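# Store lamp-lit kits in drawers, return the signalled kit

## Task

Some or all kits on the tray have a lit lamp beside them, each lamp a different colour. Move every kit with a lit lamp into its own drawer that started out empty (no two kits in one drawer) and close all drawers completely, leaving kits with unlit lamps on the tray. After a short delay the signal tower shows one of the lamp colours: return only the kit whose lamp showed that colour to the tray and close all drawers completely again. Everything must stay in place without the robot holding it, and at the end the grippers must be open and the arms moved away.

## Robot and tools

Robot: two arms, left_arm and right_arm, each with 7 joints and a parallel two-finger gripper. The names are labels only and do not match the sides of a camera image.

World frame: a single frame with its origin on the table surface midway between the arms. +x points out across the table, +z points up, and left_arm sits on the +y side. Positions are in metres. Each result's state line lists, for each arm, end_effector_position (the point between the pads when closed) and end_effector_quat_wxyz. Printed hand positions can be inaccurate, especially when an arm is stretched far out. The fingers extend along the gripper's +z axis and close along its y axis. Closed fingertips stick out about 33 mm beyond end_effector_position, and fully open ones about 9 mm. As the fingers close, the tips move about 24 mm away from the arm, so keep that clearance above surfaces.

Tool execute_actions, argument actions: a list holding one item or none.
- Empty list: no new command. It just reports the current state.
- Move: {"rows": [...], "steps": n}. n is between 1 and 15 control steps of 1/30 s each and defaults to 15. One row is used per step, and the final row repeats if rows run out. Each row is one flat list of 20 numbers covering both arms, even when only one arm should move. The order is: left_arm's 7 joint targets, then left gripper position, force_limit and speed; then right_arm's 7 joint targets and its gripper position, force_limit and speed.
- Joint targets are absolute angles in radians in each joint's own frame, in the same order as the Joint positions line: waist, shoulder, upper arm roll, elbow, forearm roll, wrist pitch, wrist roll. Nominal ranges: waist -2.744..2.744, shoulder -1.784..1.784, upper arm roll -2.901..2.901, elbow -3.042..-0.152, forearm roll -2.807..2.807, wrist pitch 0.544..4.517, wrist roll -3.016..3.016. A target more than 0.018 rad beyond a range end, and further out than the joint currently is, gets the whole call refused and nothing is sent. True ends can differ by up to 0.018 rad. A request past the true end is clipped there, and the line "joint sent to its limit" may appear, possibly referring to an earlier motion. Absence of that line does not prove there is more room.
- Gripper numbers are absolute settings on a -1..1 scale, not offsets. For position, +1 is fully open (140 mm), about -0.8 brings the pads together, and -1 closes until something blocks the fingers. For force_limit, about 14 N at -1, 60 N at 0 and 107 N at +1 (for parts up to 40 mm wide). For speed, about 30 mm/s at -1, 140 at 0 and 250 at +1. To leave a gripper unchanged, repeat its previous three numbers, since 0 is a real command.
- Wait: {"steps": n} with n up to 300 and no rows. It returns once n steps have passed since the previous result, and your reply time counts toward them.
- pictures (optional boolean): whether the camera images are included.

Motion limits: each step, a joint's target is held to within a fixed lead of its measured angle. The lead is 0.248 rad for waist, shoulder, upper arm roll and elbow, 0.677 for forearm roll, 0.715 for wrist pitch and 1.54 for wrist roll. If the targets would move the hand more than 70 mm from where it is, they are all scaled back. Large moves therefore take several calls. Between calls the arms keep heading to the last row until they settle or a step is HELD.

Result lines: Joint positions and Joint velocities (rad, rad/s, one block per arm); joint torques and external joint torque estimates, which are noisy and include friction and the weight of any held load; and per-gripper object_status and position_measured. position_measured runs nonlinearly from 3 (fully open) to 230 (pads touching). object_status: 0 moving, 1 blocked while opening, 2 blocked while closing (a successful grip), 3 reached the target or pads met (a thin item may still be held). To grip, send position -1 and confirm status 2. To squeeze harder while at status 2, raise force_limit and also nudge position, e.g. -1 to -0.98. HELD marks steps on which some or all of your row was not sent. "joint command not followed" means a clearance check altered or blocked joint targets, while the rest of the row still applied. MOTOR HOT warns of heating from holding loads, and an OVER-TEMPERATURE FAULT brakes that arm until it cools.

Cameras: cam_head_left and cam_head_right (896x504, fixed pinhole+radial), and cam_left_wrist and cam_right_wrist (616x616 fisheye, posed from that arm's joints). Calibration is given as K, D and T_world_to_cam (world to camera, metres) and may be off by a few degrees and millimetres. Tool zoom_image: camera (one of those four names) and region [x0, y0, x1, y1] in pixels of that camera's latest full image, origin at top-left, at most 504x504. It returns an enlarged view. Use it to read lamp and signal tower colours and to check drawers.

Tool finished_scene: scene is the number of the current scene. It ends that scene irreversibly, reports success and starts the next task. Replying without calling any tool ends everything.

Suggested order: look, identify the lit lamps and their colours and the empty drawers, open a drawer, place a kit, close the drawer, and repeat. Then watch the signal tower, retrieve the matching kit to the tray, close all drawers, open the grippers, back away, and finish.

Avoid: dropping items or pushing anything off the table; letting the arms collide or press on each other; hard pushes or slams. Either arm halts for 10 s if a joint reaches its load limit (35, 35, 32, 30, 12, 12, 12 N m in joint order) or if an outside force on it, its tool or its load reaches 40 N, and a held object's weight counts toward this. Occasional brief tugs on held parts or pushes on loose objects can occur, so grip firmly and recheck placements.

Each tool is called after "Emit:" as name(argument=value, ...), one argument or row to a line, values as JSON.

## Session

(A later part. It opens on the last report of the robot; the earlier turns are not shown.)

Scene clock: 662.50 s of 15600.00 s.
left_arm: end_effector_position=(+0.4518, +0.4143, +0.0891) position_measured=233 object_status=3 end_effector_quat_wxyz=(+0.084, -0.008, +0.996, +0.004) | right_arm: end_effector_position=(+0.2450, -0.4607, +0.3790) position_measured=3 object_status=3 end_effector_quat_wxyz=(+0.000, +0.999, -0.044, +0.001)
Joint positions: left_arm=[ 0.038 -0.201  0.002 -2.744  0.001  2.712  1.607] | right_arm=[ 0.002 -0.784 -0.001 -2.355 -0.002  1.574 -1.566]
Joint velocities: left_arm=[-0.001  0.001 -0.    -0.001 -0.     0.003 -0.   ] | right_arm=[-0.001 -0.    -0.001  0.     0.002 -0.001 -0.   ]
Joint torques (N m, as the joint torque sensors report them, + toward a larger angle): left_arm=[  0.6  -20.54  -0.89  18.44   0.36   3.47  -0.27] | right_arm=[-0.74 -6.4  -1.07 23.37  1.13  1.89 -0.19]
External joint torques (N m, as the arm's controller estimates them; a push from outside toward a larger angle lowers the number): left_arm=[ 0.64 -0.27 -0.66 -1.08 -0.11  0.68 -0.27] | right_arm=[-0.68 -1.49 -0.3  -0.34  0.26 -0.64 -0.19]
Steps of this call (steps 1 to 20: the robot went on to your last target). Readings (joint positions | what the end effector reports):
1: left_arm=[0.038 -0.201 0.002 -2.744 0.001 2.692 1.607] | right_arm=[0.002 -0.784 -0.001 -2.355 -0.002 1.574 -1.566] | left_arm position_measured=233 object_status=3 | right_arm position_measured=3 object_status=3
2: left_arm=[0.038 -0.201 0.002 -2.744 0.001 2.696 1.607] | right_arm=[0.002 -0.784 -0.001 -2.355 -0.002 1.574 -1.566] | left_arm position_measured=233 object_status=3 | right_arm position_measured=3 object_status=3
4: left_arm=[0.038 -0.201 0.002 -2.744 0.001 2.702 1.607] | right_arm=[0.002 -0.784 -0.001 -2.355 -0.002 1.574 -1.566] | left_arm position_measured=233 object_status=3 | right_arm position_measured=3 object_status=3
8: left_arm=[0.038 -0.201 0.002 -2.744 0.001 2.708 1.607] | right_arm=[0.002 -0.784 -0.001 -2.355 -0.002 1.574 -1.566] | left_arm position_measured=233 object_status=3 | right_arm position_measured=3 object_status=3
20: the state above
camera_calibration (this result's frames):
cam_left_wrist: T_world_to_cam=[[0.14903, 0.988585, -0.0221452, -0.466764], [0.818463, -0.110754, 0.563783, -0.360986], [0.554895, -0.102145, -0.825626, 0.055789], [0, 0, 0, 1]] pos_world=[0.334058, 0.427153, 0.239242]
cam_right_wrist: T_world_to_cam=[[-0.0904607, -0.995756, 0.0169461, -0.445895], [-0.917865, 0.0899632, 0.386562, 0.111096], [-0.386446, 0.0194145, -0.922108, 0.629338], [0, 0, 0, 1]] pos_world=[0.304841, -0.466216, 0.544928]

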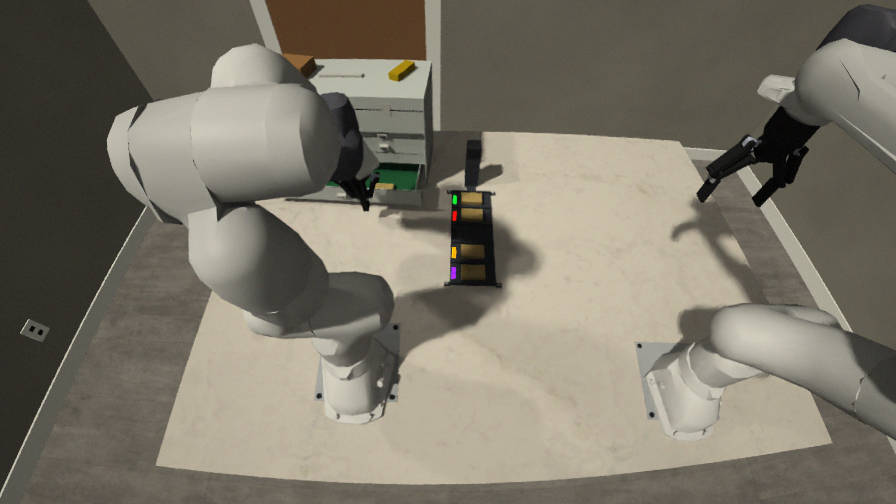

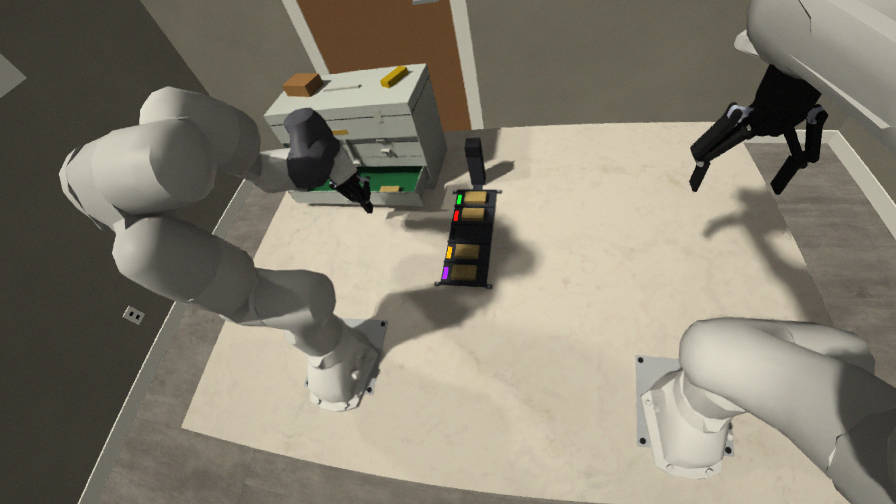

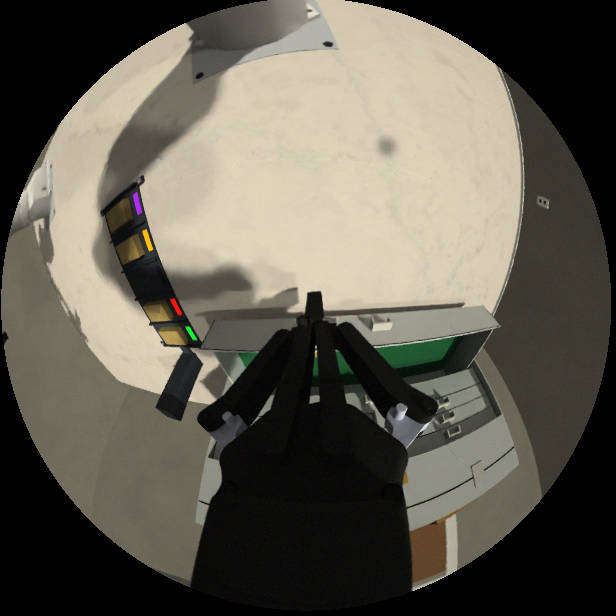

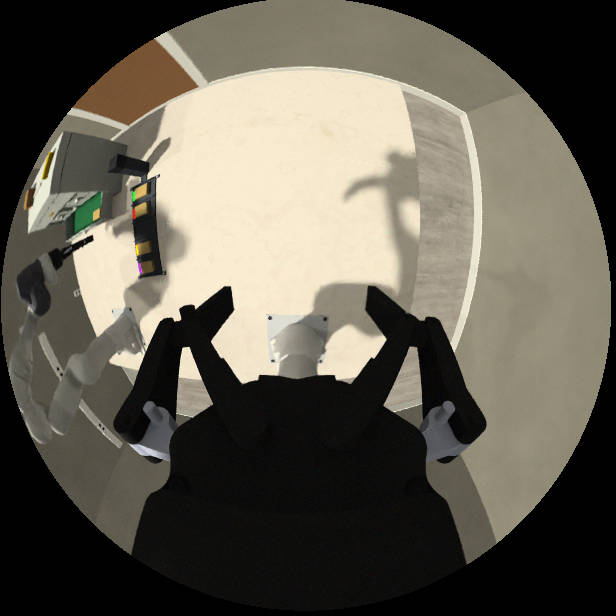

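Emit:
execute_actions(
  actions=[
    {"rows": [[0.04,-0.129,0,-2.729,0.0,2.89,1.6,-1,0,1, 0,-0.785,0,-2.356,0,1.571,-1.571,1,0,1]], "steps": 10},
  ],
  pictures=false,
)

Emit:
execute_actions(
  actions=[
    {"rows": [[0.04,-0.054,0,-2.711,0.0,3.035,1.6,-1,0,1, 0,-0.785,0,-2.356,0,1.571,-1.571,1,0,1]], "steps": 10},
  ],
  pictures=false,
)

Emit:
execute_actions(
  actions=[
    {"rows": [[0.04,0.02,0,-2.694,0.0,3.18,1.6,-1,0,1, 0,-0.785,0,-2.356,0,1.571,-1.571,1,0,1]], "steps": 10},
  ],
  pictures=false,
)

Emit:
execute_actions(
  actions=[
    {"rows": [[0.04,0.094,0,-2.676,0.0,3.32,1.6,-1,0,1, 0,-0.785,0,-2.356,0,1.571,-1.571,1,0,1]], "steps": 10},
  ],
  pictures=false,
)

Emit:
execute_actions(
  actions=[
    {"rows": [[0.04,0.169,0,-2.659,0.0,3.438,1.6,-1,0,1, 0,-0.785,0,-2.356,0,1.571,-1.571,1,0,1]], "steps": 15},
  ],
  pictures=false,
)

Emit:
execute_actions(
  actions=[
    {"steps": 20},
  ],
)

Scene clock: 683.50 s of 15600.00 s.
left_arm: end_effector_position=(+0.4830, +0.4160, +0.0834) position_measured=233 object_status=3 end_effector_quat_wxyz=(+0.126, -0.008, +0.992, +0.006) | right_arm: end_effector_position=(+0.2450, -0.4607, +0.3790) position_measured=3 object_status=3 end_effector_quat_wxyz=(+0.000, +0.999, -0.044, +0.001)
Joint positions: left_arm=[ 0.038 -0.13   0.002 -2.733  0.001  2.857  1.607] | right_arm=[ 0.002 -0.784 -0.001 -2.355 -0.002  1.574 -1.566]
Joint velocities: left_arm=[-0.001  0.024 -0.005 -0.017 -0.     0.1   -0.   ] | right_arm=[-0.001 -0.001 -0.003 -0.001  0.    -0.001 -0.001]
Joint torques (N m, as the joint torque sensors report them, + toward a larger angle): left_arm=[  1.   -22.56  -0.75  21.49   0.27   5.68  -0.3 ] | right_arm=[-0.69 -6.13 -0.86 23.49  1.15  1.92 -0.12]
External joint torques (N m, as the arm's controller estimates them; a push from outside toward a larger angle lowers the number): left_arm=[ 1.17  0.13 -0.53  2.18 -0.17  2.77 -0.29] | right_arm=[-0.62 -1.13 -0.08 -0.27  0.28 -0.62 -0.12]
Steps of this call (steps 1 to 15: the robot went on to your last target; steps 16 to 90: nothing new was sent; then 17.67 s passed at rest; steps 91 to 100: all 10 steps of this action). Readings (joint positions | what the end effector reports):
91: left_arm=[0.038 -0.188 0.002 -2.740 0.001 2.741 1.607] | right_arm=[0.002 -0.784 -0.001 -2.355 -0.002 1.574 -1.566] | left_arm position_measured=233 object_status=3 | right_arm position_measured=3 object_status=3
92: left_arm=[0.038 -0.169 0.002 -2.735 0.001 2.768 1.607] | right_arm=[0.002 -0.784 -0.001 -2.355 -0.002 1.574 -1.566] | left_arm position_measured=233 object_status=3 | right_arm position_measured=3 object_status=3
94: left_arm=[0.038 -0.144 0.002 -2.733 0.001 2.806 1.607] | right_arm=[0.002 -0.784 -0.001 -2.355 -0.002 1.574 -1.566] | left_arm position_measured=233 object_status=3 | right_arm position_measured=3 object_status=3
98: left_arm=[0.038 -0.132 0.002 -2.732 0.001 2.849 1.607] | right_arm=[0.002 -0.784 -0.001 -2.355 -0.002 1.574 -1.566] | left_arm position_measured=233 object_status=3 | right_arm position_measured=3 object_status=3
100: the state above

Scene clock: 683.83 s of 15600.00 s.
left_arm: end_effector_position=(+0.5099, +0.4166, +0.0756) position_measured=233 object_status=3 end_effector_quat_wxyz=(+0.163, -0.007, +0.987, +0.007) | right_arm: end_effector_position=(+0.2450, -0.4607, +0.3790) position_measured=3 object_status=3 end_effector_quat_wxyz=(+0.000, +0.999, -0.044, +0.001)
Joint positions: left_arm=[ 0.038 -0.052  0.    -2.719  0.001  2.995  1.607] | right_arm=[ 0.002 -0.784 -0.001 -2.355 -0.002  1.574 -1.566]
Joint velocities: left_arm=[ 0.     0.028  0.    -0.004  0.001  0.111  0.001] | right_arm=[ 0.002  0.     0.001  0.    -0.002 -0.001 -0.002]
Joint torques (N m, as the joint torque sensors report them, + toward a larger angle): left_arm=[  1.   -26.41   0.45  21.76   0.28   6.66  -0.13] | right_arm=[-1.26 -6.13 -1.12 23.47  1.24  1.94 -0.14]
External joint torques (N m, as the arm's controller estimates them; a push from outside toward a larger angle lowers the number): left_arm=[ 1.06 -2.05  0.56  3.6  -0.1   3.55 -0.13] | right_arm=[-1.3  -1.23 -0.51 -0.22  0.36 -0.59 -0.14]
Steps of this call (steps 1 to 10: all 10 steps of this action). Readings (joint positions | what the end effector reports):
1: left_arm=[0.038 -0.115 0.002 -2.730 0.001 2.882 1.607] | right_arm=[0.002 -0.784 -0.001 -2.355 -0.002 1.574 -1.566] | left_arm position_measured=233 object_status=3 | right_arm position_measured=3 object_status=3
2: left_arm=[0.038 -0.094 0.002 -2.724 0.001 2.908 1.607] | right_arm=[0.002 -0.784 -0.001 -2.355 -0.002 1.574 -1.566] | left_arm position_measured=233 object_status=3 | right_arm position_measured=3 object_status=3
4: left_arm=[0.038 -0.070 0.002 -2.719 0.001 2.947 1.607] | right_arm=[0.002 -0.784 -0.001 -2.355 -0.002 1.574 -1.566] | left_arm position_measured=233 object_status=3 | right_arm position_measured=3 object_status=3
8: left_arm=[0.038 -0.054 0.000 -2.719 0.001 2.985 1.607] | right_arm=[0.002 -0.784 -0.001 -2.355 -0.002 1.574 -1.566] | left_arm position_measured=233 object_status=3 | right_arm position_measured=3 object_status=3
10: the state above

Scene clock: 684.17 s of 15600.00 s.
left_arm: end_effector_position=(+0.5372, +0.4178, +0.0719) position_measured=233 object_status=3 end_effector_quat_wxyz=(+0.204, -0.007, +0.979, +0.009) | right_arm: end_effector_position=(+0.2450, -0.4607, +0.3790) position_measured=3 object_status=3 end_effector_quat_wxyz=(+0.000, +0.999, -0.044, +0.001)
Joint positions: left_arm=[ 0.038  0.023 -0.    -2.703  0.001  3.137  1.607] | right_arm=[ 0.002 -0.784 -0.001 -2.355 -0.002  1.574 -1.566]
Joint velocities: left_arm=[-0.001  0.019 -0.001 -0.001  0.001  0.126  0.001] | right_arm=[ 0.001 -0.     0.001 -0.     0.    -0.    -0.   ]
Joint torques (N m, as the joint torque sensors report them, + toward a larger angle): left_arm=[  0.69 -29.51   0.93  22.42   0.23   6.66  -0.32] | right_arm=[-0.71 -6.43 -1.21 23.54  1.21  1.84 -0.11]
External joint torques (N m, as the arm's controller estimates them; a push from outside toward a larger angle lowers the number): left_arm=[ 0.78 -3.54  1.    5.23 -0.11  3.48 -0.31] | right_arm=[-0.74 -1.54 -0.59 -0.14  0.33 -0.68 -0.1 ]
Steps of this call (steps 1 to 10: all 10 steps of this action). Readings (joint positions | what the end effector reports):
1: left_arm=[0.038 -0.037 -0.000 -2.716 0.001 3.019 1.607] | right_arm=[0.002 -0.784 -0.001 -2.355 -0.002 1.574 -1.566] | left_arm position_measured=233 object_status=3 | right_arm position_measured=3 object_status=3
2: left_arm=[0.038 -0.017 -0.000 -2.710 0.001 3.047 1.607] | right_arm=[0.002 -0.784 -0.001 -2.355 -0.002 1.574 -1.566] | left_arm position_measured=233 object_status=3 | right_arm position_measured=3 object_status=3
4: left_arm=[0.038 0.006 -0.000 -2.704 0.001 3.087 1.607] | right_arm=[0.002 -0.784 -0.001 -2.355 -0.002 1.574 -1.566] | left_arm position_measured=233 object_status=3 | right_arm position_measured=3 object_status=3
8: left_arm=[0.038 0.021 -0.000 -2.703 0.001 3.127 1.607] | right_arm=[0.002 -0.784 -0.001 -2.355 -0.002 1.574 -1.566] | left_arm position_measured=233 object_status=3 | right_arm position_measured=3 object_status=3
10: the state above

Scene clock: 684.50 s of 15600.00 s.
left_arm: end_effector_position=(+0.5623, +0.4188, +0.0698) position_measured=233 object_status=3 end_effector_quat_wxyz=(+0.244, -0.007, +0.970, +0.011) | right_arm: end_effector_position=(+0.2450, -0.4607, +0.3790) position_measured=3 object_status=3 end_effector_quat_wxyz=(+0.000, +0.999, -0.044, +0.001)
Joint positions: left_arm=[ 0.038  0.098 -0.    -2.686  0.001  3.277  1.607] | right_arm=[ 0.002 -0.784 -0.001 -2.355 -0.002  1.574 -1.566]
Joint velocities: left_arm=[ 0.001  0.016 -0.    -0.001 -0.     0.125 -0.001] | right_arm=[-0.     0.    -0.     0.     0.001  0.    -0.002]
Joint torques (N m, as the joint torque sensors report them, + toward a larger angle): left_arm=[  1.06 -30.76   0.41  21.62   0.22   6.85  -0.25] | right_arm=[-1.08 -5.77 -1.05 23.6   1.18  1.91 -0.13]
External joint torques (N m, as the arm's controller estimates them; a push from outside toward a larger angle lowers the number): left_arm=[ 1.03 -3.11  0.29  5.26 -0.06  3.56 -0.24] | right_arm=[-1.08 -0.84 -0.39 -0.13  0.31 -0.63 -0.13]
Steps of this call (steps 1 to 10: all 10 steps of this action). Readings (joint positions | what the end effector reports):
1: left_arm=[0.038 0.038 -0.000 -2.700 0.001 3.162 1.607] | right_arm=[0.002 -0.784 -0.001 -2.355 -0.002 1.574 -1.566] | left_arm position_measured=233 object_status=3 | right_arm position_measured=3 object_status=3
2: left_arm=[0.038 0.058 -0.000 -2.693 0.001 3.189 1.607] | right_arm=[0.002 -0.784 -0.001 -2.355 -0.002 1.574 -1.566] | left_arm position_measured=233 object_status=3 | right_arm position_measured=3 object_status=3
4: left_arm=[0.038 0.081 -0.000 -2.687 0.001 3.228 1.607] | right_arm=[0.002 -0.784 -0.001 -2.355 -0.002 1.574 -1.566] | left_arm position_measured=233 object_status=3 | right_arm position_measured=3 object_status=3
8: left_arm=[0.038 0.096 -0.000 -2.686 0.001 3.267 1.607] | right_arm=[0.002 -0.784 -0.001 -2.355 -0.002 1.574 -1.566] | left_arm position_measured=233 object_status=3 | right_arm position_measured=3 object_status=3
10: the state above

Scene clock: 685.00 s of 15600.00 s.
left_arm: end_effector_position=(+0.5829, +0.4195, +0.0663) position_measured=233 object_status=3 end_effector_quat_wxyz=(+0.280, -0.007, +0.960, +0.012) | right_arm: end_effector_position=(+0.2450, -0.4607, +0.3790) position_measured=3 object_status=3 end_effector_quat_wxyz=(+0.000, +0.999, -0.044, +0.001)
Joint positions: left_arm=[ 0.038  0.174 -0.001 -2.668  0.001  3.41   1.607] | right_arm=[ 0.002 -0.784 -0.001 -2.355 -0.002  1.574 -1.566]
Joint velocities: left_arm=[ 0.    -0.001 -0.001 -0.001 -0.001  0.036 -0.001] | right_arm=[-0.001 -0.001  0.001  0.001 -0.002  0.001  0.001]
Joint torques (N m, as the joint torque sensors report them, + toward a larger angle): left_arm=[  0.55 -31.96   1.51  20.38   0.16   6.84  -0.34] | right_arm=[-0.8  -5.93 -1.31 23.61  1.17  1.87 -0.16]
External joint torques (N m, as the arm's controller estimates them; a push from outside toward a larger angle lowers the number): left_arm=[ 0.54 -3.15  1.34  5.22 -0.08  3.51 -0.33] | right_arm=[-0.84 -1.02 -0.72 -0.07  0.29 -0.66 -0.16]
Steps of this call (steps 1 to 15: all 15 steps of this action). Readings (joint positions | what the end effector reports):
1: left_arm=[0.038 0.113 -0.001 -2.682 0.001 3.299 1.607] | right_arm=[0.002 -0.784 -0.001 -2.355 -0.002 1.574 -1.566] | left_arm position_measured=233 object_status=3 | right_arm position_measured=3 object_status=3
2: left_arm=[0.038 0.132 -0.001 -2.675 0.001 3.323 1.607] | right_arm=[0.002 -0.784 -0.001 -2.355 -0.002 1.574 -1.566] | left_arm position_measured=233 object_status=3 | right_arm position_measured=3 object_status=3
4: left_arm=[0.038 0.155 -0.001 -2.669 0.001 3.358 1.607] | right_arm=[0.002 -0.784 -0.001 -2.355 -0.002 1.574 -1.566] | left_arm position_measured=233 object_status=3 | right_arm position_measured=3 object_status=3
8: left_arm=[0.038 0.170 -0.001 -2.668 0.001 3.392 1.607] | right_arm=[0.002 -0.784 -0.001 -2.355 -0.002 1.574 -1.566] | left_arm position_measured=233 object_status=3 | right_arm position_measured=3 object_status=3
15: the state above

Scene clock: 685.67 s of 15600.00 s.
left_arm: end_effector_position=(+0.5841, +0.4196, +0.0676) position_measured=233 object_status=3 end_effector_quat_wxyz=(+0.283, -0.007, +0.959, +0.012) | right_arm: end_effector_position=(+0.2450, -0.4607, +0.3790) position_measured=3 object_status=3 end_effector_quat_wxyz=(+0.000, +0.999, -0.044, +0.001)
Joint positions: left_arm=[ 0.038  0.174 -0.001 -2.668  0.001  3.416  1.607] | right_arm=[ 0.002 -0.784 -0.001 -2.355 -0.002  1.574 -1.566]
Joint velocities: left_arm=[ 0.001  0.001  0.    -0.     0.     0.001 -0.001] | right_arm=[ 0.002  0.001  0.001 -0.     0.002 -0.     0.002]
Joint torques (N m, as the joint torque sensors report them, + toward a larger angle): left_arm=[  0.38 -31.7    1.    19.77   0.13   6.97  -0.24] | right_arm=[-0.89 -5.96 -1.07 23.48  1.17  1.91 -0.19]
External joint torques (N m, as the arm's controller estimates them; a push from outside toward a larger angle lowers the number): left_arm=[ 0.44 -2.92  0.9   4.59 -0.13  3.62 -0.22] | right_arm=[-0.95 -1.16 -0.46 -0.16  0.28 -0.61 -0.19]
Steps of this call (steps 1 to 15: the robot went on to your last target; steps 16 to 20: nothing new was sent). Readings (joint positions | what the end effector reports):
1: left_arm=[0.038 0.174 -0.001 -2.668 0.001 3.411 1.607] | right_arm=[0.002 -0.784 -0.001 -2.355 -0.002 1.574 -1.566] | left_arm position_measured=233 object_status=3 | right_arm position_measured=3 object_status=3
2: left_arm=[0.038 0.174 -0.001 -2.668 0.001 3.412 1.607] | right_arm=[0.002 -0.784 -0.001 -2.355 -0.002 1.574 -1.566] | left_arm position_measured=233 object_status=3 | right_arm position_measured=3 object_status=3
4: left_arm=[0.038 0.174 -0.001 -2.668 0.001 3.413 1.607] | right_arm=[0.002 -0.784 -0.001 -2.355 -0.002 1.574 -1.566] | left_arm position_measured=233 object_status=3 | right_arm position_measured=3 object_status=3
8: left_arm=[0.038 0.174 -0.001 -2.668 0.001 3.415 1.607] | right_arm=[0.002 -0.784 -0.001 -2.355 -0.002 1.574 -1.566] | left_arm position_measured=233 object_status=3 | right_arm position_measured=3 object_status=3
20: the state above
All arms were judged still, so your last target was given up. Only a new action makes them travel on or press farther. Fingers that are still opening or closing keep moving.
camera_calibration (this result's frames):
cam_left_wrist: T_world_to_cam=[[0.144486, 0.987771, 0.0585904, -0.494618], [0.531031, -0.127367, 0.837725, -0.300285], [0.834943, -0.0899265, -0.54294, -0.222638], [0, 0, 0, 1]] pos_world=[0.416816, 0.430302, 0.159657]
cam_right_wrist: T_world_to_cam=[[-0.0904623, -0.995756, 0.0169496, -0.445897], [-0.917861, 0.0899659, 0.386572, 0.111091], [-0.386456, 0.0194128, -0.922104, 0.629334], [0, 0, 0, 1]] pos_world=[0.304839, -0.466216, 0.544924]

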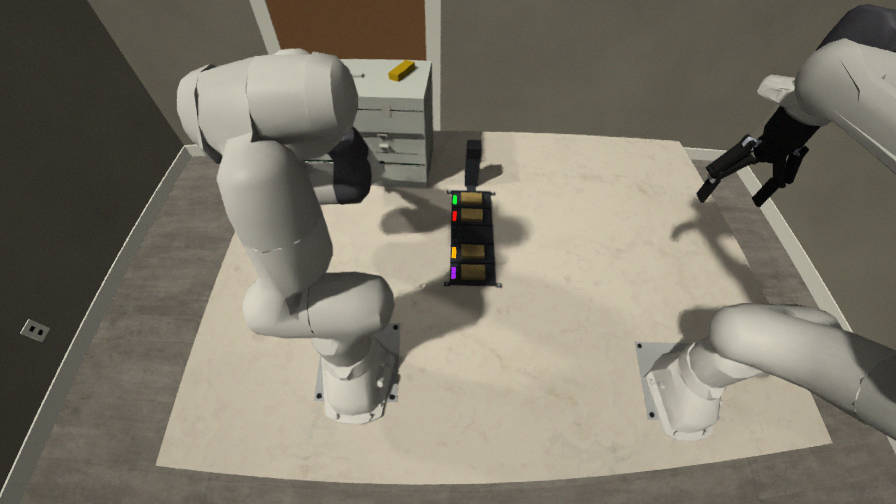

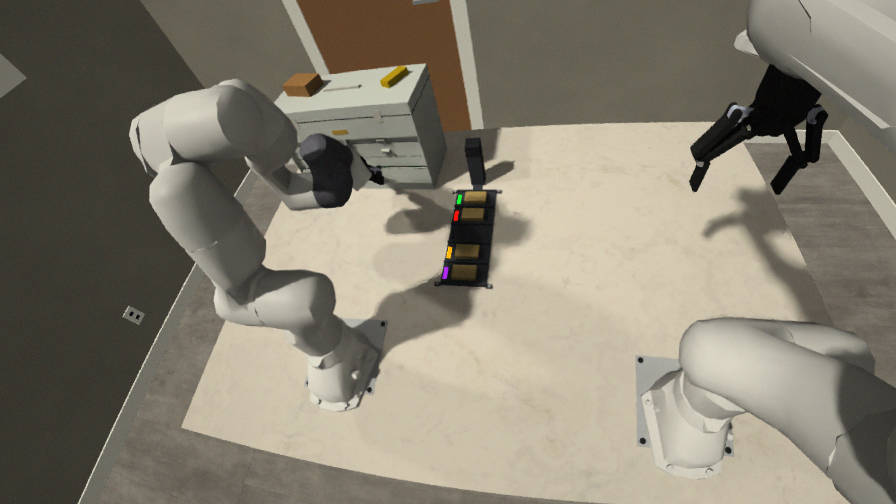

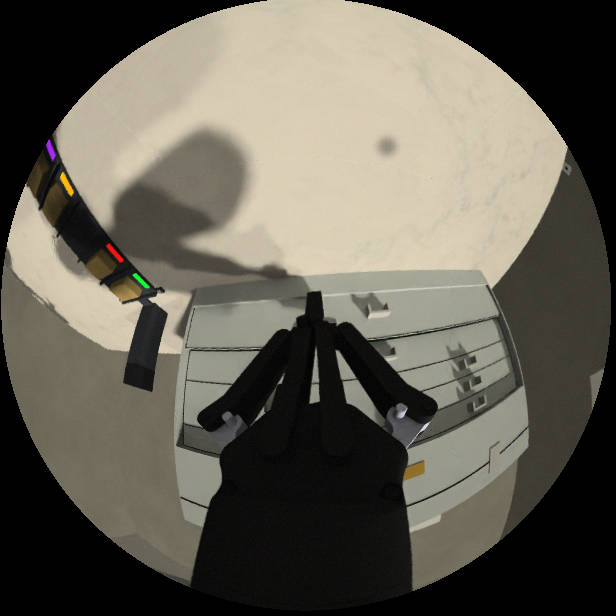

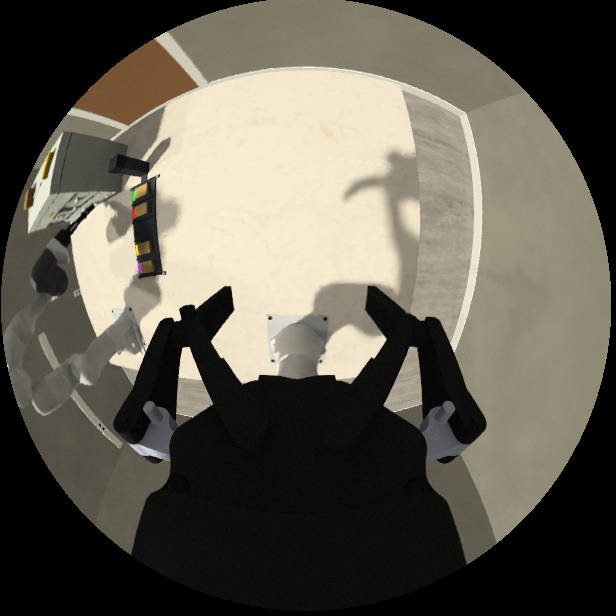

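Emit:
execute_actions(
  actions=[
    {"rows": [[0.04,0.16,0,-2.64,0.0,3.475,1.6,-1,0,1, 0,-0.785,0,-2.356,0,1.571,-1.571,1,0,1]], "steps": 15},
  ],
  pictures=false,
)

Emit:
execute_actions(
  actions=[
    {"steps": 20},
  ],
)

Scene clock: 695.43 s of 15600.00 s.
left_arm: end_effector_position=(+0.5955, +0.4202, +0.0794) position_measured=233 object_status=3 end_effector_quat_wxyz=(+0.299, -0.007, +0.954, +0.013) | right_arm: end_effector_position=(+0.2450, -0.4607, +0.3790) position_measured=3 object_status=3 end_effector_quat_wxyz=(+0.000, +0.999, -0.044, +0.001)
Joint positions: left_arm=[ 0.038  0.171 -0.001 -2.657  0.001  3.436  1.607] | right_arm=[ 0.002 -0.784 -0.001 -2.355 -0.002  1.574 -1.566]
Joint velocities: left_arm=[ 0.001  0.     0.    -0.001  0.002  0.003 -0.001] | right_arm=[ 0.     0.002 -0.002 -0.001 -0.     0.001 -0.   ]
Joint torques (N m, as the joint torque sensors report them, + toward a larger angle): left_arm=[  0.14 -36.44   1.14  24.3    0.2    9.51  -0.26] | right_arm=[-0.93 -5.86 -1.11 23.44  1.2   1.93 -0.16]
External joint torques (N m, as the arm's controller estimates them; a push from outside toward a larger angle lowers the number): left_arm=[ 0.09 -7.44  0.93  8.84 -0.04  6.13 -0.25] | right_arm=[-0.9  -1.08 -0.38 -0.18  0.33 -0.6  -0.16]
Steps of this call (steps 1 to 90: nothing new was sent; then 6.27 s passed at rest; steps 91 to 105: all 15 steps of this action). Readings (joint positions | what the end effector reports):
91: left_arm=[0.038 0.174 -0.001 -2.667 0.001 3.419 1.607] | right_arm=[0.002 -0.784 -0.001 -2.355 -0.002 1.574 -1.566] | left_arm position_measured=233 object_status=3 | right_arm position_measured=3 object_status=3
92: left_arm=[0.038 0.174 -0.001 -2.663 0.001 3.424 1.607] | right_arm=[0.002 -0.784 -0.001 -2.355 -0.002 1.574 -1.566] | left_arm position_measured=233 object_status=3 | right_arm position_measured=3 object_status=3
94: left_arm=[0.038 0.171 -0.001 -2.656 0.001 3.433 1.607] | right_arm=[0.002 -0.784 -0.001 -2.355 -0.002 1.574 -1.566] | left_arm position_measured=233 object_status=3 | right_arm position_measured=3 object_status=3
98: left_arm=[0.038 0.171 -0.001 -2.656 0.001 3.435 1.607] | right_arm=[0.002 -0.784 -0.001 -2.355 -0.002 1.574 -1.566] | left_arm position_measured=233 object_status=3 | right_arm position_measured=3 object_status=3
105: the state above

Scene clock: 696.10 s of 15600.00 s.
left_arm: end_effector_position=(+0.5955, +0.4202, +0.0794) position_measured=233 object_status=3 end_effector_quat_wxyz=(+0.299, -0.007, +0.954, +0.013) | right_arm: end_effector_position=(+0.2450, -0.4607, +0.3790) position_measured=3 object_status=3 end_effector_quat_wxyz=(+0.000, +0.999, -0.044, +0.001)
Joint positions: left_arm=[ 0.038  0.171 -0.001 -2.657  0.001  3.437  1.607] | right_arm=[ 0.002 -0.784 -0.001 -2.355 -0.002  1.574 -1.566]
Joint velocities: left_arm=[-0.    -0.001 -0.    -0.002 -0.002  0.     0.   ] | right_arm=[ 0.001 -0.001 -0.001 -0.001 -0.001 -0.     0.002]
Joint torques (N m, as the joint torque sensors report them, + toward a larger angle): left_arm=[  1.4  -36.82   1.19  25.09   0.23   9.38  -0.32] | right_arm=[-0.64 -6.28 -0.88 23.37  1.18  1.94 -0.21]
External joint torques (N m, as the arm's controller estimates them; a push from outside toward a larger angle lowers the number): left_arm=[ 1.45 -7.82  1.08  9.7  -0.03  6.01 -0.3 ] | right_arm=[-0.66 -1.41 -0.23 -0.26  0.3  -0.58 -0.21]
Steps of this call (steps 1 to 15: the robot went on to your last target; steps 16 to 20: nothing new was sent). Readings (joint positions | what the end effector reports):
1: left_arm=[0.038 0.171 -0.001 -2.657 0.001 3.436 1.607] | right_arm=[0.002 -0.784 -0.001 -2.355 -0.002 1.574 -1.566] | left_arm position_measured=233 object_status=3 | right_arm position_measured=3 object_status=3
2: left_arm=[0.038 0.171 -0.001 -2.657 0.001 3.436 1.607] | right_arm=[0.002 -0.784 -0.001 -2.355 -0.002 1.574 -1.566] | left_arm position_measured=233 object_status=3 | right_arm position_measured=3 object_status=3
4: left_arm=[0.038 0.171 -0.001 -2.657 0.001 3.436 1.607] | right_arm=[0.002 -0.784 -0.001 -2.355 -0.002 1.574 -1.566] | left_arm position_measured=233 object_status=3 | right_arm position_measured=3 object_status=3
8: left_arm=[0.038 0.171 -0.001 -2.657 0.001 3.437 1.607] | right_arm=[0.002 -0.784 -0.001 -2.355 -0.002 1.574 -1.566] | left_arm position_measured=233 object_status=3 | right_arm position_measured=3 object_status=3
20: the state above
All arms were judged still, so your last target was given up. Only a new action makes them travel on or press farther. Fingers that are still opening or closing keep moving.
camera_calibration (this result's frames):
cam_left_wrist: T_world_to_cam=[[0.142313, 0.987664, 0.065315, -0.496732], [0.501553, -0.128843, 0.855479, -0.299359], [0.853341, -0.088987, -0.513702, -0.239402], [0, 0, 0, 1]] pos_world=[0.425128, 0.43073, 0.165558]
cam_right_wrist: T_world_to_cam=[[-0.0904626, -0.995756, 0.0169527, -0.445898], [-0.917857, 0.0899672, 0.386579, 0.111087], [-0.386464, 0.0194109, -0.9221, 0.629329], [0, 0, 0, 1]] pos_world=[0.304838, -0.466216, 0.54492]

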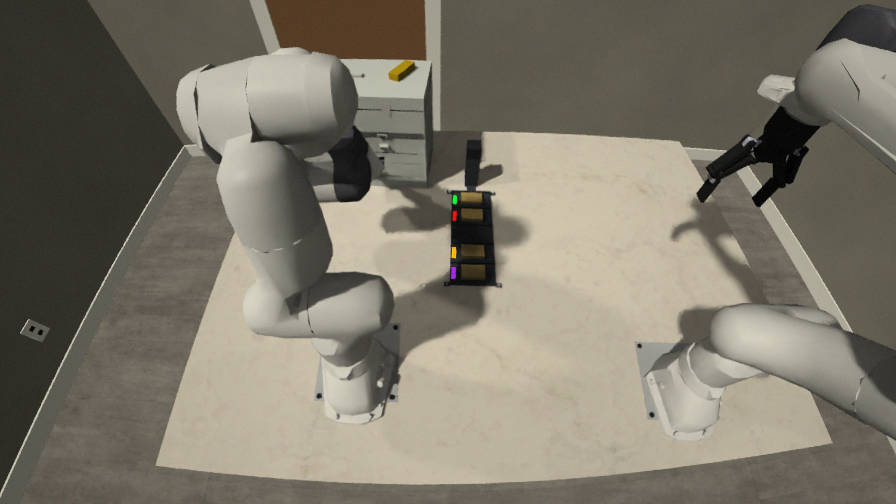

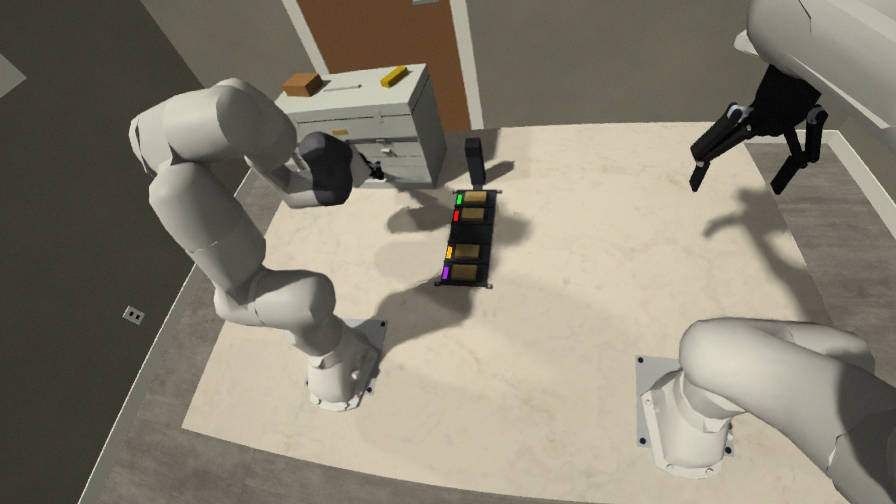

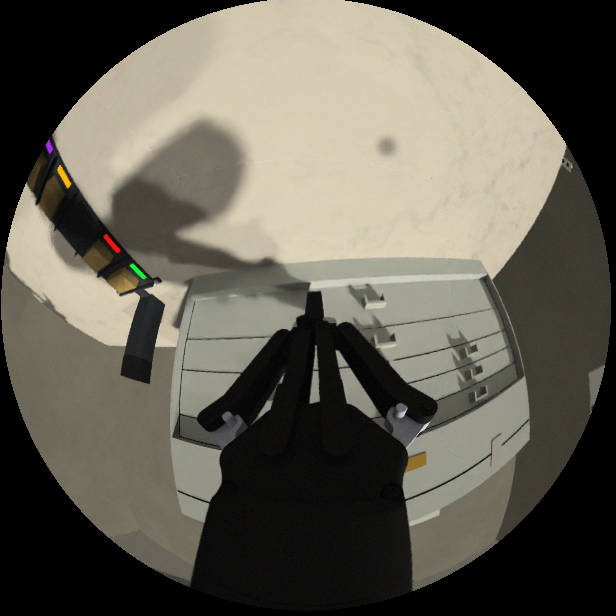

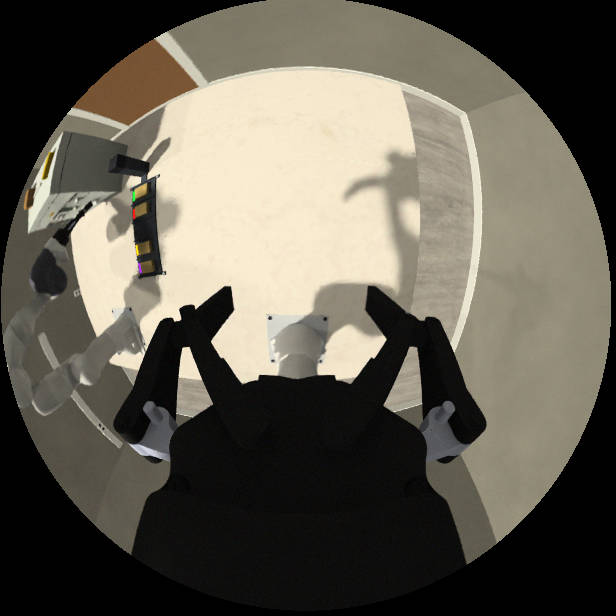

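Emit:
execute_actions(
  actions=[
    {"rows": [[0.04,0.094,0,-2.69,0.0,3.33,1.6,-1,0,1, 0,-0.785,0,-2.356,0,1.571,-1.571,1,0,1]], "steps": 15},
  ],
  pictures=false,
)

Emit:
zoom_image(
  camera="cam_left_wrist",
  region=[300, 240, 540, 460],
)

Scene clock: 710.80 s of 15600.00 s.
left_arm: end_effector_position=(+0.5757, +0.4192, +0.0842) position_measured=233 object_status=3 end_effector_quat_wxyz=(+0.274, -0.007, +0.962, +0.012) | right_arm: end_effector_position=(+0.2450, -0.4607, +0.3790) position_measured=3 object_status=3 end_effector_quat_wxyz=(+0.000, +0.999, -0.044, +0.001)
Joint positions: left_arm=[ 0.038  0.096 -0.001 -2.688  0.001  3.34   1.607] | right_arm=[ 0.002 -0.784 -0.001 -2.355 -0.002  1.574 -1.566]
Joint velocities: left_arm=[ 0.    -0.     0.001 -0.001  0.001 -0.033  0.001] | right_arm=[ 0.001 -0.001 -0.001 -0.001  0.    -0.     0.001]
Joint torques (N m, as the joint torque sensors report them, + toward a larger angle): left_arm=[  0.14 -29.09   0.96  15.2    0.22   2.76  -0.28] | right_arm=[-0.59 -5.69 -1.11 23.44  1.23  1.86 -0.2 ]
External joint torques (N m, as the arm's controller estimates them; a push from outside toward a larger angle lowers the number): left_arm=[ 0.08 -1.74  0.81 -1.07 -0.06 -0.6  -0.27] | right_arm=[-0.58 -0.71 -0.41 -0.29  0.36 -0.67 -0.2 ]
Steps of this call (steps 1 to 90: nothing new was sent; then 11.20 s passed at rest; steps 91 to 105: all 15 steps of this action). Readings (joint positions | what the end effector reports):
91: left_arm=[0.038 0.157 -0.001 -2.666 0.001 3.419 1.607] | right_arm=[0.002 -0.784 -0.001 -2.355 -0.002 1.574 -1.566] | left_arm position_measured=233 object_status=3 | right_arm position_measured=3 object_status=3
92: left_arm=[0.038 0.137 -0.001 -2.676 0.001 3.403 1.607] | right_arm=[0.002 -0.784 -0.001 -2.355 -0.002 1.574 -1.566] | left_arm position_measured=233 object_status=3 | right_arm position_measured=3 object_status=3
94: left_arm=[0.038 0.111 -0.001 -2.682 0.001 3.381 1.607] | right_arm=[0.002 -0.784 -0.001 -2.355 -0.002 1.574 -1.566] | left_arm position_measured=233 object_status=3 | right_arm position_measured=3 object_status=3
98: left_arm=[0.038 0.097 -0.001 -2.686 0.001 3.356 1.607] | right_arm=[0.002 -0.784 -0.001 -2.355 -0.002 1.574 -1.566] | left_arm position_measured=233 object_status=3 | right_arm position_measured=3 object_status=3
105: the state above

Region (300, 240, 540, 460) of cam_left_wrist's 616x616 image, scaled by 2.100, with more detail than that image has; it fills the top 462 rows of this view, and the rest is white.

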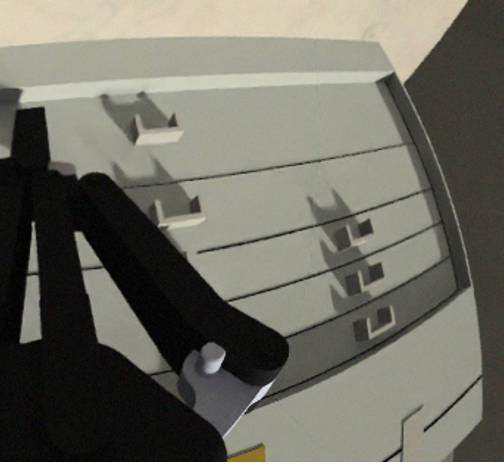

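Emit:
execute_actions(
  actions=[
    {"rows": [[0.519,0.094,0,-2.794,0.4,3.45,1.62,0,0,1, 0,-0.785,0,-2.356,0,1.571,-1.571,1,0,1]], "steps": 15},
  ],
  pictures=false,
)

Emit:
execute_actions(
  actions=[
    {"rows": [[0.519,0.094,0,-2.794,0.591,3.75,1.62,0,0,1, 0,-0.785,0,-2.356,0,1.571,-1.571,1,0,1]], "steps": 15},
  ],
  pictures=false,
)

Scene clock: 790.50 s of 15600.00 s.
left_arm: end_effector_position=(+0.4893, +0.5969, +0.0603) position_measured=129 object_status=3 end_effector_quat_wxyz=(+0.257, -0.045, +0.963, +0.072) | right_arm: end_effector_position=(+0.2449, -0.4607, +0.3790) position_measured=3 object_status=3 end_effector_quat_wxyz=(+0.000, +0.999, -0.044, +0.001)
Joint positions: left_arm=[ 0.515  0.095  0.005 -2.792  0.385  3.437  1.611] | right_arm=[ 0.002 -0.784 -0.001 -2.355 -0.002  1.574 -1.566]
Joint velocities: left_arm=[ 0.011  0.001 -0.025 -0.003  0.1    0.053  0.005] | right_arm=[ 0.001 -0.    -0.002  0.     0.002  0.001  0.   ]
Joint torques (N m, as the joint torque sensors report them, + toward a larger angle): left_arm=[  0.64 -25.32  -1.13  12.46   0.78   4.11   0.47] | right_arm=[-0.57 -5.98 -0.84 23.7   1.2   1.89 -0.21]
External joint torques (N m, as the arm's controller estimates them; a push from outside toward a larger angle lowers the number): left_arm=[ 0.66  0.16 -1.11 -2.08  0.91  0.81  0.48] | right_arm=[-0.53 -1.06 -0.09  0.    0.33 -0.64 -0.21]
Steps of this call (steps 1 to 15: the robot went on to your last target; steps 16 to 90: nothing new was sent; then 76.20 s passed at rest; steps 91 to 105: all 15 steps of this action). Readings (joint positions | what the end effector reports):
91: left_arm=[0.085 0.092 -0.016 -2.706 0.081 3.353 1.607] | right_arm=[0.002 -0.784 -0.001 -2.355 -0.002 1.574 -1.566] | left_arm position_measured=233 object_status=0 | right_arm position_measured=3 object_status=3
92: left_arm=[0.139 0.091 -0.017 -2.727 0.140 3.366 1.607] | right_arm=[0.002 -0.784 -0.001 -2.355 -0.002 1.574 -1.566] | left_arm position_measured=230 object_status=0 | right_arm position_measured=3 object_status=3
94: left_arm=[0.249 0.094 -0.011 -2.755 0.220 3.383 1.608] | right_arm=[0.002 -0.784 -0.001 -2.355 -0.002 1.574 -1.566] | left_arm position_measured=203 object_status=0 | right_arm position_measured=3 object_status=3
98: left_arm=[0.451 0.095 0.002 -2.782 0.325 3.413 1.609] | right_arm=[0.002 -0.784 -0.001 -2.355 -0.002 1.574 -1.566] | left_arm position_measured=149 object_status=0 | right_arm position_measured=3 object_status=3
105: the state above

Scene clock: 791.00 s of 15600.00 s.
left_arm: end_effector_position=(+0.5479, +0.5487, +0.1304) position_measured=129 object_status=3 end_effector_quat_wxyz=(+0.387, +0.063, +0.918, +0.065) | right_arm: end_effector_position=(+0.2449, -0.4607, +0.3790) position_measured=3 object_status=3 end_effector_quat_wxyz=(+0.000, +0.999, -0.044, +0.001)
Joint positions: left_arm=[ 0.517  0.095  0.002 -2.794  0.584  3.727  1.613] | right_arm=[ 0.002 -0.784 -0.001 -2.355 -0.002  1.574 -1.566]
Joint velocities: left_arm=[ 0.001  0.    -0.    -0.001  0.036  0.117  0.002] | right_arm=[ 0.     0.     0.     0.001 -0.001 -0.001  0.   ]
Joint torques (N m, as the joint torque sensors report them, + toward a larger angle): left_arm=[  0.03 -25.7   -1.23  13.91   0.6    4.16   0.5 ] | right_arm=[-0.56 -6.44 -1.13 23.73  1.18  1.92 -0.16]
External joint torques (N m, as the arm's controller estimates them; a push from outside toward a larger angle lowers the number): left_arm=[-0.08 -0.54 -1.24 -0.24  0.92  0.83  0.51] | right_arm=[-0.58 -1.59 -0.48  0.07  0.31 -0.61 -0.16]
Steps of this call (steps 1 to 15: all 15 steps of this action). Readings (joint positions | what the end effector reports):
1: left_arm=[0.517 0.096 0.005 -2.793 0.413 3.467 1.611] | right_arm=[0.002 -0.784 -0.001 -2.355 -0.002 1.574 -1.566] | left_arm position_measured=129 object_status=3 | right_arm position_measured=3 object_status=3
2: left_arm=[0.517 0.096 0.005 -2.794 0.442 3.501 1.611] | right_arm=[0.002 -0.784 -0.001 -2.355 -0.002 1.574 -1.566] | left_arm position_measured=129 object_status=3 | right_arm position_measured=3 object_status=3
4: left_arm=[0.517 0.095 0.004 -2.794 0.495 3.569 1.612] | right_arm=[0.002 -0.784 -0.001 -2.355 -0.002 1.574 -1.566] | left_arm position_measured=129 object_status=3 | right_arm position_measured=3 object_status=3
8: left_arm=[0.517 0.095 0.002 -2.794 0.558 3.667 1.612] | right_arm=[0.002 -0.784 -0.001 -2.355 -0.002 1.574 -1.566] | left_arm position_measured=129 object_status=3 | right_arm position_measured=3 object_status=3
15: the state above


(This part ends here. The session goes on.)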